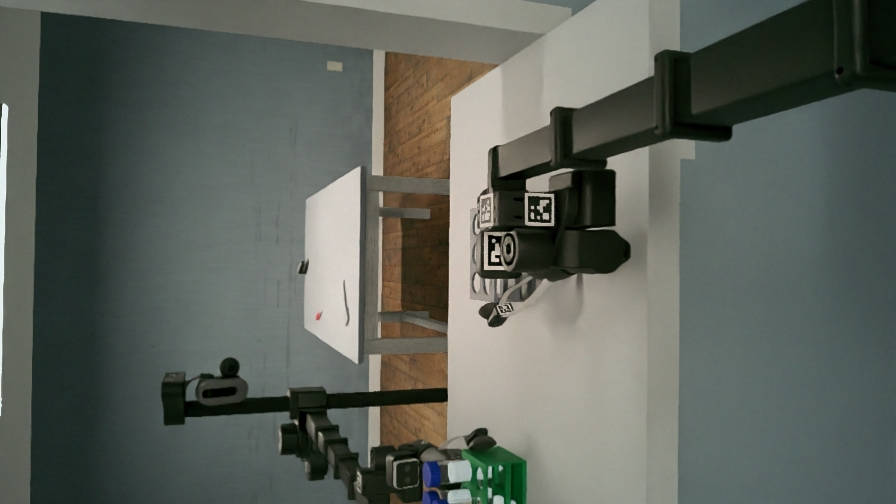

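Request:
execute_actions --actions '[{"r1": {"joints": {"gripper_m": 0.179}}, "r2": {"joints": {"gripper_m": 0.179}}}]' --cameras '[]'

Request:
execute_actions --actions '[{"r1": {"joints": {"arm_m": 0.35}}, "r2": {"joints": {"arm_m": 0.355}}}]' --cameras '[]'

Request:
execute_actions --actions '[{"r1": {"base": {"translate_m": 0.36}, "joints": {"lift_m": 0.828}}, "r2": {"base": {"translate_m": 0.36}, "joints": {"lift_m": 0.822}}}]' --cameras '["r1_wrist_camera", "r2_wrist_camera"]'

Scene clock: 381.63 s.
r1.base_odometry: x=-1.267 y=+1.270 heading=-0.885 (m, m, rad; r1's odometry frame)
r1.turned_by_wheels: +0.000 (rad since the last result)
r1.turned_by_imu: +0.000 (rad since the last result)
r1.base_tilt: forward=-1.6 right=+1.0 (deg)
r1.lidar_m: 2.69 2.79 1.03 0.82 2.90 2.14 2.06 1.16 0.85 0.82 0.85 1.18
r1.head_depth_mm: - 851 847 865 746 991 - / - - - 1103 781 - 1115 / - - - 1185 679 995 1097 / - - - 894 676 996 1090 / - - 3720 1092 737 993 1091 / - 1760 2610 1081 735 989 1089 / - - 1708 1008 731 986 1083
r1.base_status: not commanded
r1.joint_positions: lift_m=+0.833 arm_m=+0.473 wrist_yaw_rad=+0.000 wrist_pitch_rad=-0.006 wrist_roll_rad=+0.010 gripper_m=+0.179 head_pan_rad=-1.563 head_tilt_rad=-0.359
r1.joint_status: all done
r1.motor_effort: left_wheel=+2(2) right_wheel=-3(3) lift_m=+23(24) arm_m=+3(2) wrist_yaw_rad=+1(0) wrist_pitch_rad=+1(3) wrist_roll_rad=+0(0) gripper_m=+0(87) head_pan_rad=-3(3) head_tilt_rad=+3(3) (%)
r1.hand_pose: x=-0.0214 y=-0.8738 z=+0.9465 quat_wxyz=(+0.704, +0.002, -0.710, -0.002) (m; r1's base frame)
r1.wrist_depth_mm: - - - - - - - / - - - - - - - / 433 - - - - - - / 411 - - - - - - / 335 335 134 134 162 354 - / - 134 138 139 151 135 234 / - 155 139 140 139 165 185
r2.base_odometry: x=-0.750 y=-1.195 heading=-1.833 (m, m, rad; r2's odometry frame)
r2.turned_by_wheels: +0.000 (rad since the last result)
r2.turned_by_imu: -0.001 (rad since the last result)
r2.base_tilt: forward=-1.2 right=-2.0 (deg)
r2.lidar_m: 2.40 2.50 0.88 1.30 0.88 2.44 2.35 1.16 0.86 0.83 0.86 1.20
r2.head_depth_mm: - - 888 884 802 965 - / - - - 3971 867 - 1073 / - - - 3975 - 969 1053 / - - 3524 - 721 968 1052 / - - 3520 2718 790 965 1053 / - - - 1209 787 966 1047 / - - 1795 1040 784 968 1051
r2.base_status: not commanded
r2.joint_positions: lift_m=+0.831 arm_m=+0.480 wrist_yaw_rad=+0.001 wrist_pitch_rad=-0.016 wrist_roll_rad=+0.014 gripper_m=+0.179 head_pan_rad=-1.577 head_tilt_rad=-0.359
r2.joint_status: all done
r2.motor_effort: left_wheel=+5(4) right_wheel=-2(3) lift_m=+13(14) arm_m=+4(4) wrist_yaw_rad=-1(1) wrist_pitch_rad=+8(9) wrist_roll_rad=+0(0) gripper_m=+0(84) head_pan_rad=+2(2) head_tilt_rad=+3(2) (%)
r2.hand_pose: x=-0.0213 y=-0.8805 z=+0.9412 quat_wxyz=(+0.702, +0.006, -0.712, -0.006) (m; r2's base frame)
r2.wrist_depth_mm: - - - - - - - / - - - - - - - / 427 - - - - - - / 382 - - - 454 432 - / 317 333 162 160 154 147 283 / 225 199 166 171 168 144 - / 163 168 143 141 140 147 149
pictures: none
No camera images: the call's "cameras" was empty. Leave "cameras" out to get every camera's image.

Scene clock: 383.80 s.
r1.base_odometry: x=-1.267 y=+1.270 heading=-0.885 (m, m, rad; r1's odometry frame)
r1.turned_by_wheels: +0.000 (rad since the last result)
r1.turned_by_imu: +0.000 (rad since the last result)
r1.base_tilt: forward=-1.6 right=+1.1 (deg)
r1.lidar_m: 2.68 2.79 1.02 0.82 2.90 2.14 2.06 1.16 0.85 0.82 0.85 1.18
r1.head_depth_mm: - 851 846 866 747 993 - / - - - 1108 823 - 1117 / - - - 1096 - 1009 1098 / - - - 893 - 1010 1096 / - - 3788 1085 705 994 1091 / - 1766 2652 1083 734 986 1085 / - - 1698 1075 732 988 1084
r1.base_status: not commanded
r1.joint_positions: lift_m=+0.833 arm_m=+0.350 wrist_yaw_rad=+0.000 wrist_pitch_rad=-0.017 wrist_roll_rad=+0.010 gripper_m=+0.179 head_pan_rad=-1.563 head_tilt_rad=-0.359
r1.joint_status: all done
r1.motor_effort: left_wheel=+2(2) right_wheel=-4(4) lift_m=+29(29) arm_m=-4(6) wrist_yaw_rad=+0(0) wrist_pitch_rad=+5(5) wrist_roll_rad=+0(0) gripper_m=+1(0) head_pan_rad=-3(3) head_tilt_rad=+3(4) (%)
r1.hand_pose: x=-0.0214 y=-0.7510 z=+0.9435 quat_wxyz=(+0.704, +0.006, -0.710, -0.006) (m; r1's base frame)
r1.wrist_depth_mm: - - - - - - 341 / - - - - - - 341 / - 672 - - - - 344 / 489 560 513 263 - - 344 / 316 321 273 260 286 334 309 / - 219 219 220 221 221 224 / - 165 165 166 168 165 179
r2.base_odometry: x=-0.750 y=-1.195 heading=-1.833 (m, m, rad; r2's odometry frame)
r2.turned_by_wheels: +0.000 (rad since the last result)
r2.turned_by_imu: +0.000 (rad since the last result)
r2.base_tilt: forward=-1.3 right=-2.1 (deg)
r2.lidar_m: 2.40 2.50 0.88 1.30 0.88 2.44 2.36 1.15 0.86 0.83 0.87 1.20
r2.head_depth_mm: - - 891 885 802 960 - / - - - - 865 - 1070 / - - - 2749 - 997 1051 / - - 3556 3953 921 991 1052 / - - - 2691 789 967 1050 / - - - 1209 786 963 1047 / - - 1793 1118 785 965 1044
r2.base_status: not commanded
r2.joint_positions: lift_m=+0.831 arm_m=+0.355 wrist_yaw_rad=+0.001 wrist_pitch_rad=-0.017 wrist_roll_rad=+0.014 gripper_m=+0.179 head_pan_rad=-1.577 head_tilt_rad=-0.359
r2.joint_status: all done
r2.motor_effort: left_wheel=+4(4) right_wheel=-2(2) lift_m=+14(13) arm_m=-3(4) wrist_yaw_rad=-1(1) wrist_pitch_rad=+9(9) wrist_roll_rad=+0(0) gripper_m=+0(0) head_pan_rad=+2(3) head_tilt_rad=+3(3) (%)
r2.hand_pose: x=-0.0213 y=-0.7560 z=+0.9409 quat_wxyz=(+0.702, +0.007, -0.712, -0.006) (m; r2's base frame)
r2.wrist_depth_mm: - - - - - - - / - - - - - - - / - 680 - - - - - / 338 516 443 300 357 436 347 / 308 330 280 258 261 276 284 / 222 211 213 207 203 199 - / 163 167 165 162 159 157 149
pictures: none
No camera images: the call's "cameras" was empty. Leave "cameras" out to get every camera's image.

Scene clock: 388.77 s.
r1.base_odometry: x=-1.039 y=+0.992 heading=-0.885 (m, m, rad; r1's odometry frame)
r1.turned_by_wheels: +0.000 (rad since the last result)
r1.turned_by_imu: -0.001 (rad since the last result)
r1.base_tilt: forward=-1.8 right=+1.0 (deg)
r1.lidar_m: 2.33 2.42 0.86 1.32 1.06 2.51 2.42 1.17 0.86 0.83 0.86 1.18
r1.head_depth_mm: - - - 942 746 994 - / - - - 1103 801 - 1123 / - - 2548 1099 - 1021 1103 / - - 3809 1096 - 1011 1100 / - - - 1090 735 995 1094 / - - - 1085 735 994 1093 / - - 854 859 730 990 1089
r1.base_status: done
r1.joint_positions: lift_m=+0.828 arm_m=+0.350 wrist_yaw_rad=+0.000 wrist_pitch_rad=-0.018 wrist_roll_rad=+0.010 gripper_m=+0.179 head_pan_rad=-1.563 head_tilt_rad=-0.359
r1.joint_status: all done
r1.motor_effort: left_wheel=+2(7) right_wheel=-4(6) lift_m=+29(33) arm_m=-4(3) wrist_yaw_rad=+0(0) wrist_pitch_rad=+5(5) wrist_roll_rad=+0(0) gripper_m=+0(0) head_pan_rad=-3(2) head_tilt_rad=+4(3) (%)
r1.hand_pose: x=-0.0214 y=-0.7510 z=+0.9383 quat_wxyz=(+0.704, +0.007, -0.710, -0.007) (m; r1's base frame)
r1.wrist_depth_mm: 343 - - - - - - / 346 - - - - - - / 344 - - - - 682 - / 341 - 558 346 498 516 519 / 298 303 302 276 283 318 320 / - 207 208 209 212 212 213 / - 156 157 158 160 157 169
r2.base_odometry: x=-0.843 y=-1.543 heading=-1.833 (m, m, rad; r2's odometry frame)
r2.turned_by_wheels: +0.000 (rad since the last result)
r2.turned_by_imu: -0.003 (rad since the last result)
r2.base_tilt: forward=-1.2 right=-2.1 (deg)
r2.lidar_m: 2.04 2.13 2.95 0.82 1.05 2.81 2.71 1.17 0.86 0.83 0.87 1.21
r2.head_depth_mm: - - - 1194 800 970 - / - - - 1287 841 - 1078 / - - 2647 1945 907 999 1065 / - - - 965 901 998 1057 / - - - 1213 788 972 1058 / - - - 3703 789 971 1057 / - 828 839 848 788 965 1053
r2.base_status: done
r2.joint_positions: lift_m=+0.823 arm_m=+0.355 wrist_yaw_rad=+0.001 wrist_pitch_rad=-0.017 wrist_roll_rad=+0.014 gripper_m=+0.179 head_pan_rad=-1.577 head_tilt_rad=-0.359
r2.joint_status: all done
r2.motor_effort: left_wheel=+4(11) right_wheel=-3(5) lift_m=+14(17) arm_m=-3(4) wrist_yaw_rad=-1(1) wrist_pitch_rad=+9(9) wrist_roll_rad=+0(0) gripper_m=+0(0) head_pan_rad=+2(2) head_tilt_rad=+3(4) (%)
r2.hand_pose: x=-0.0213 y=-0.7560 z=+0.9328 quat_wxyz=(+0.702, +0.007, -0.712, -0.006) (m; r2's base frame)
r2.wrist_depth_mm: 330 - - - - - - / 324 - - - - 660 - / 325 - - - - 665 - / 320 562 465 301 322 406 379 / 293 309 278 269 259 255 263 / 207 196 197 193 189 185 - / 152 155 154 150 148 145 139
pictures: r1_wrist_camera, r2_wrist_camera
camera_calibration (this result's frames):
r1_wrist_camera: T_world_to_cam=[[-0.999889, -0.00765457, 0.0128215, -0.0384868], [-0.0139103, 0.165225, -0.986158, 1.08278], [0.00543018, -0.986226, -0.165313, -0.425664], [0, 0, 0, 1]] pos_world=[-0.0211093, -0.598998, 0.997919]
r2_wrist_camera: T_world_to_cam=[[-0.998258, -0.0491034, -0.0327195, -0.0223123], [0.02034, 0.234163, -0.971984, 1.11354], [0.0553894, -0.970956, -0.232757, -0.350494], [0, 0, 0, 1]] pos_world=[-0.0255093, -0.602161, 1.00003]
Images, in order (width x height): r1_wrist_camera 644x364, r2_wrist_camera 644x364.

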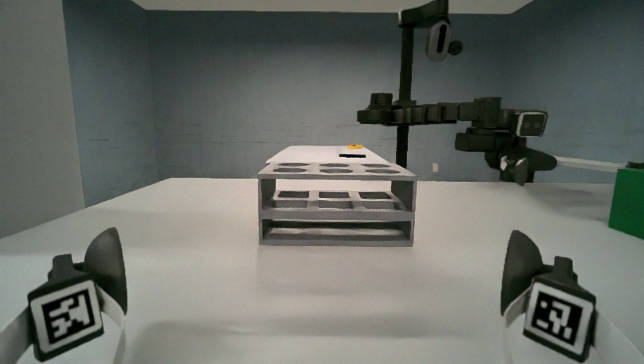

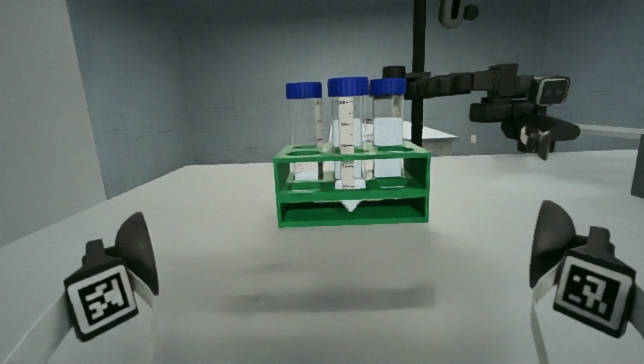

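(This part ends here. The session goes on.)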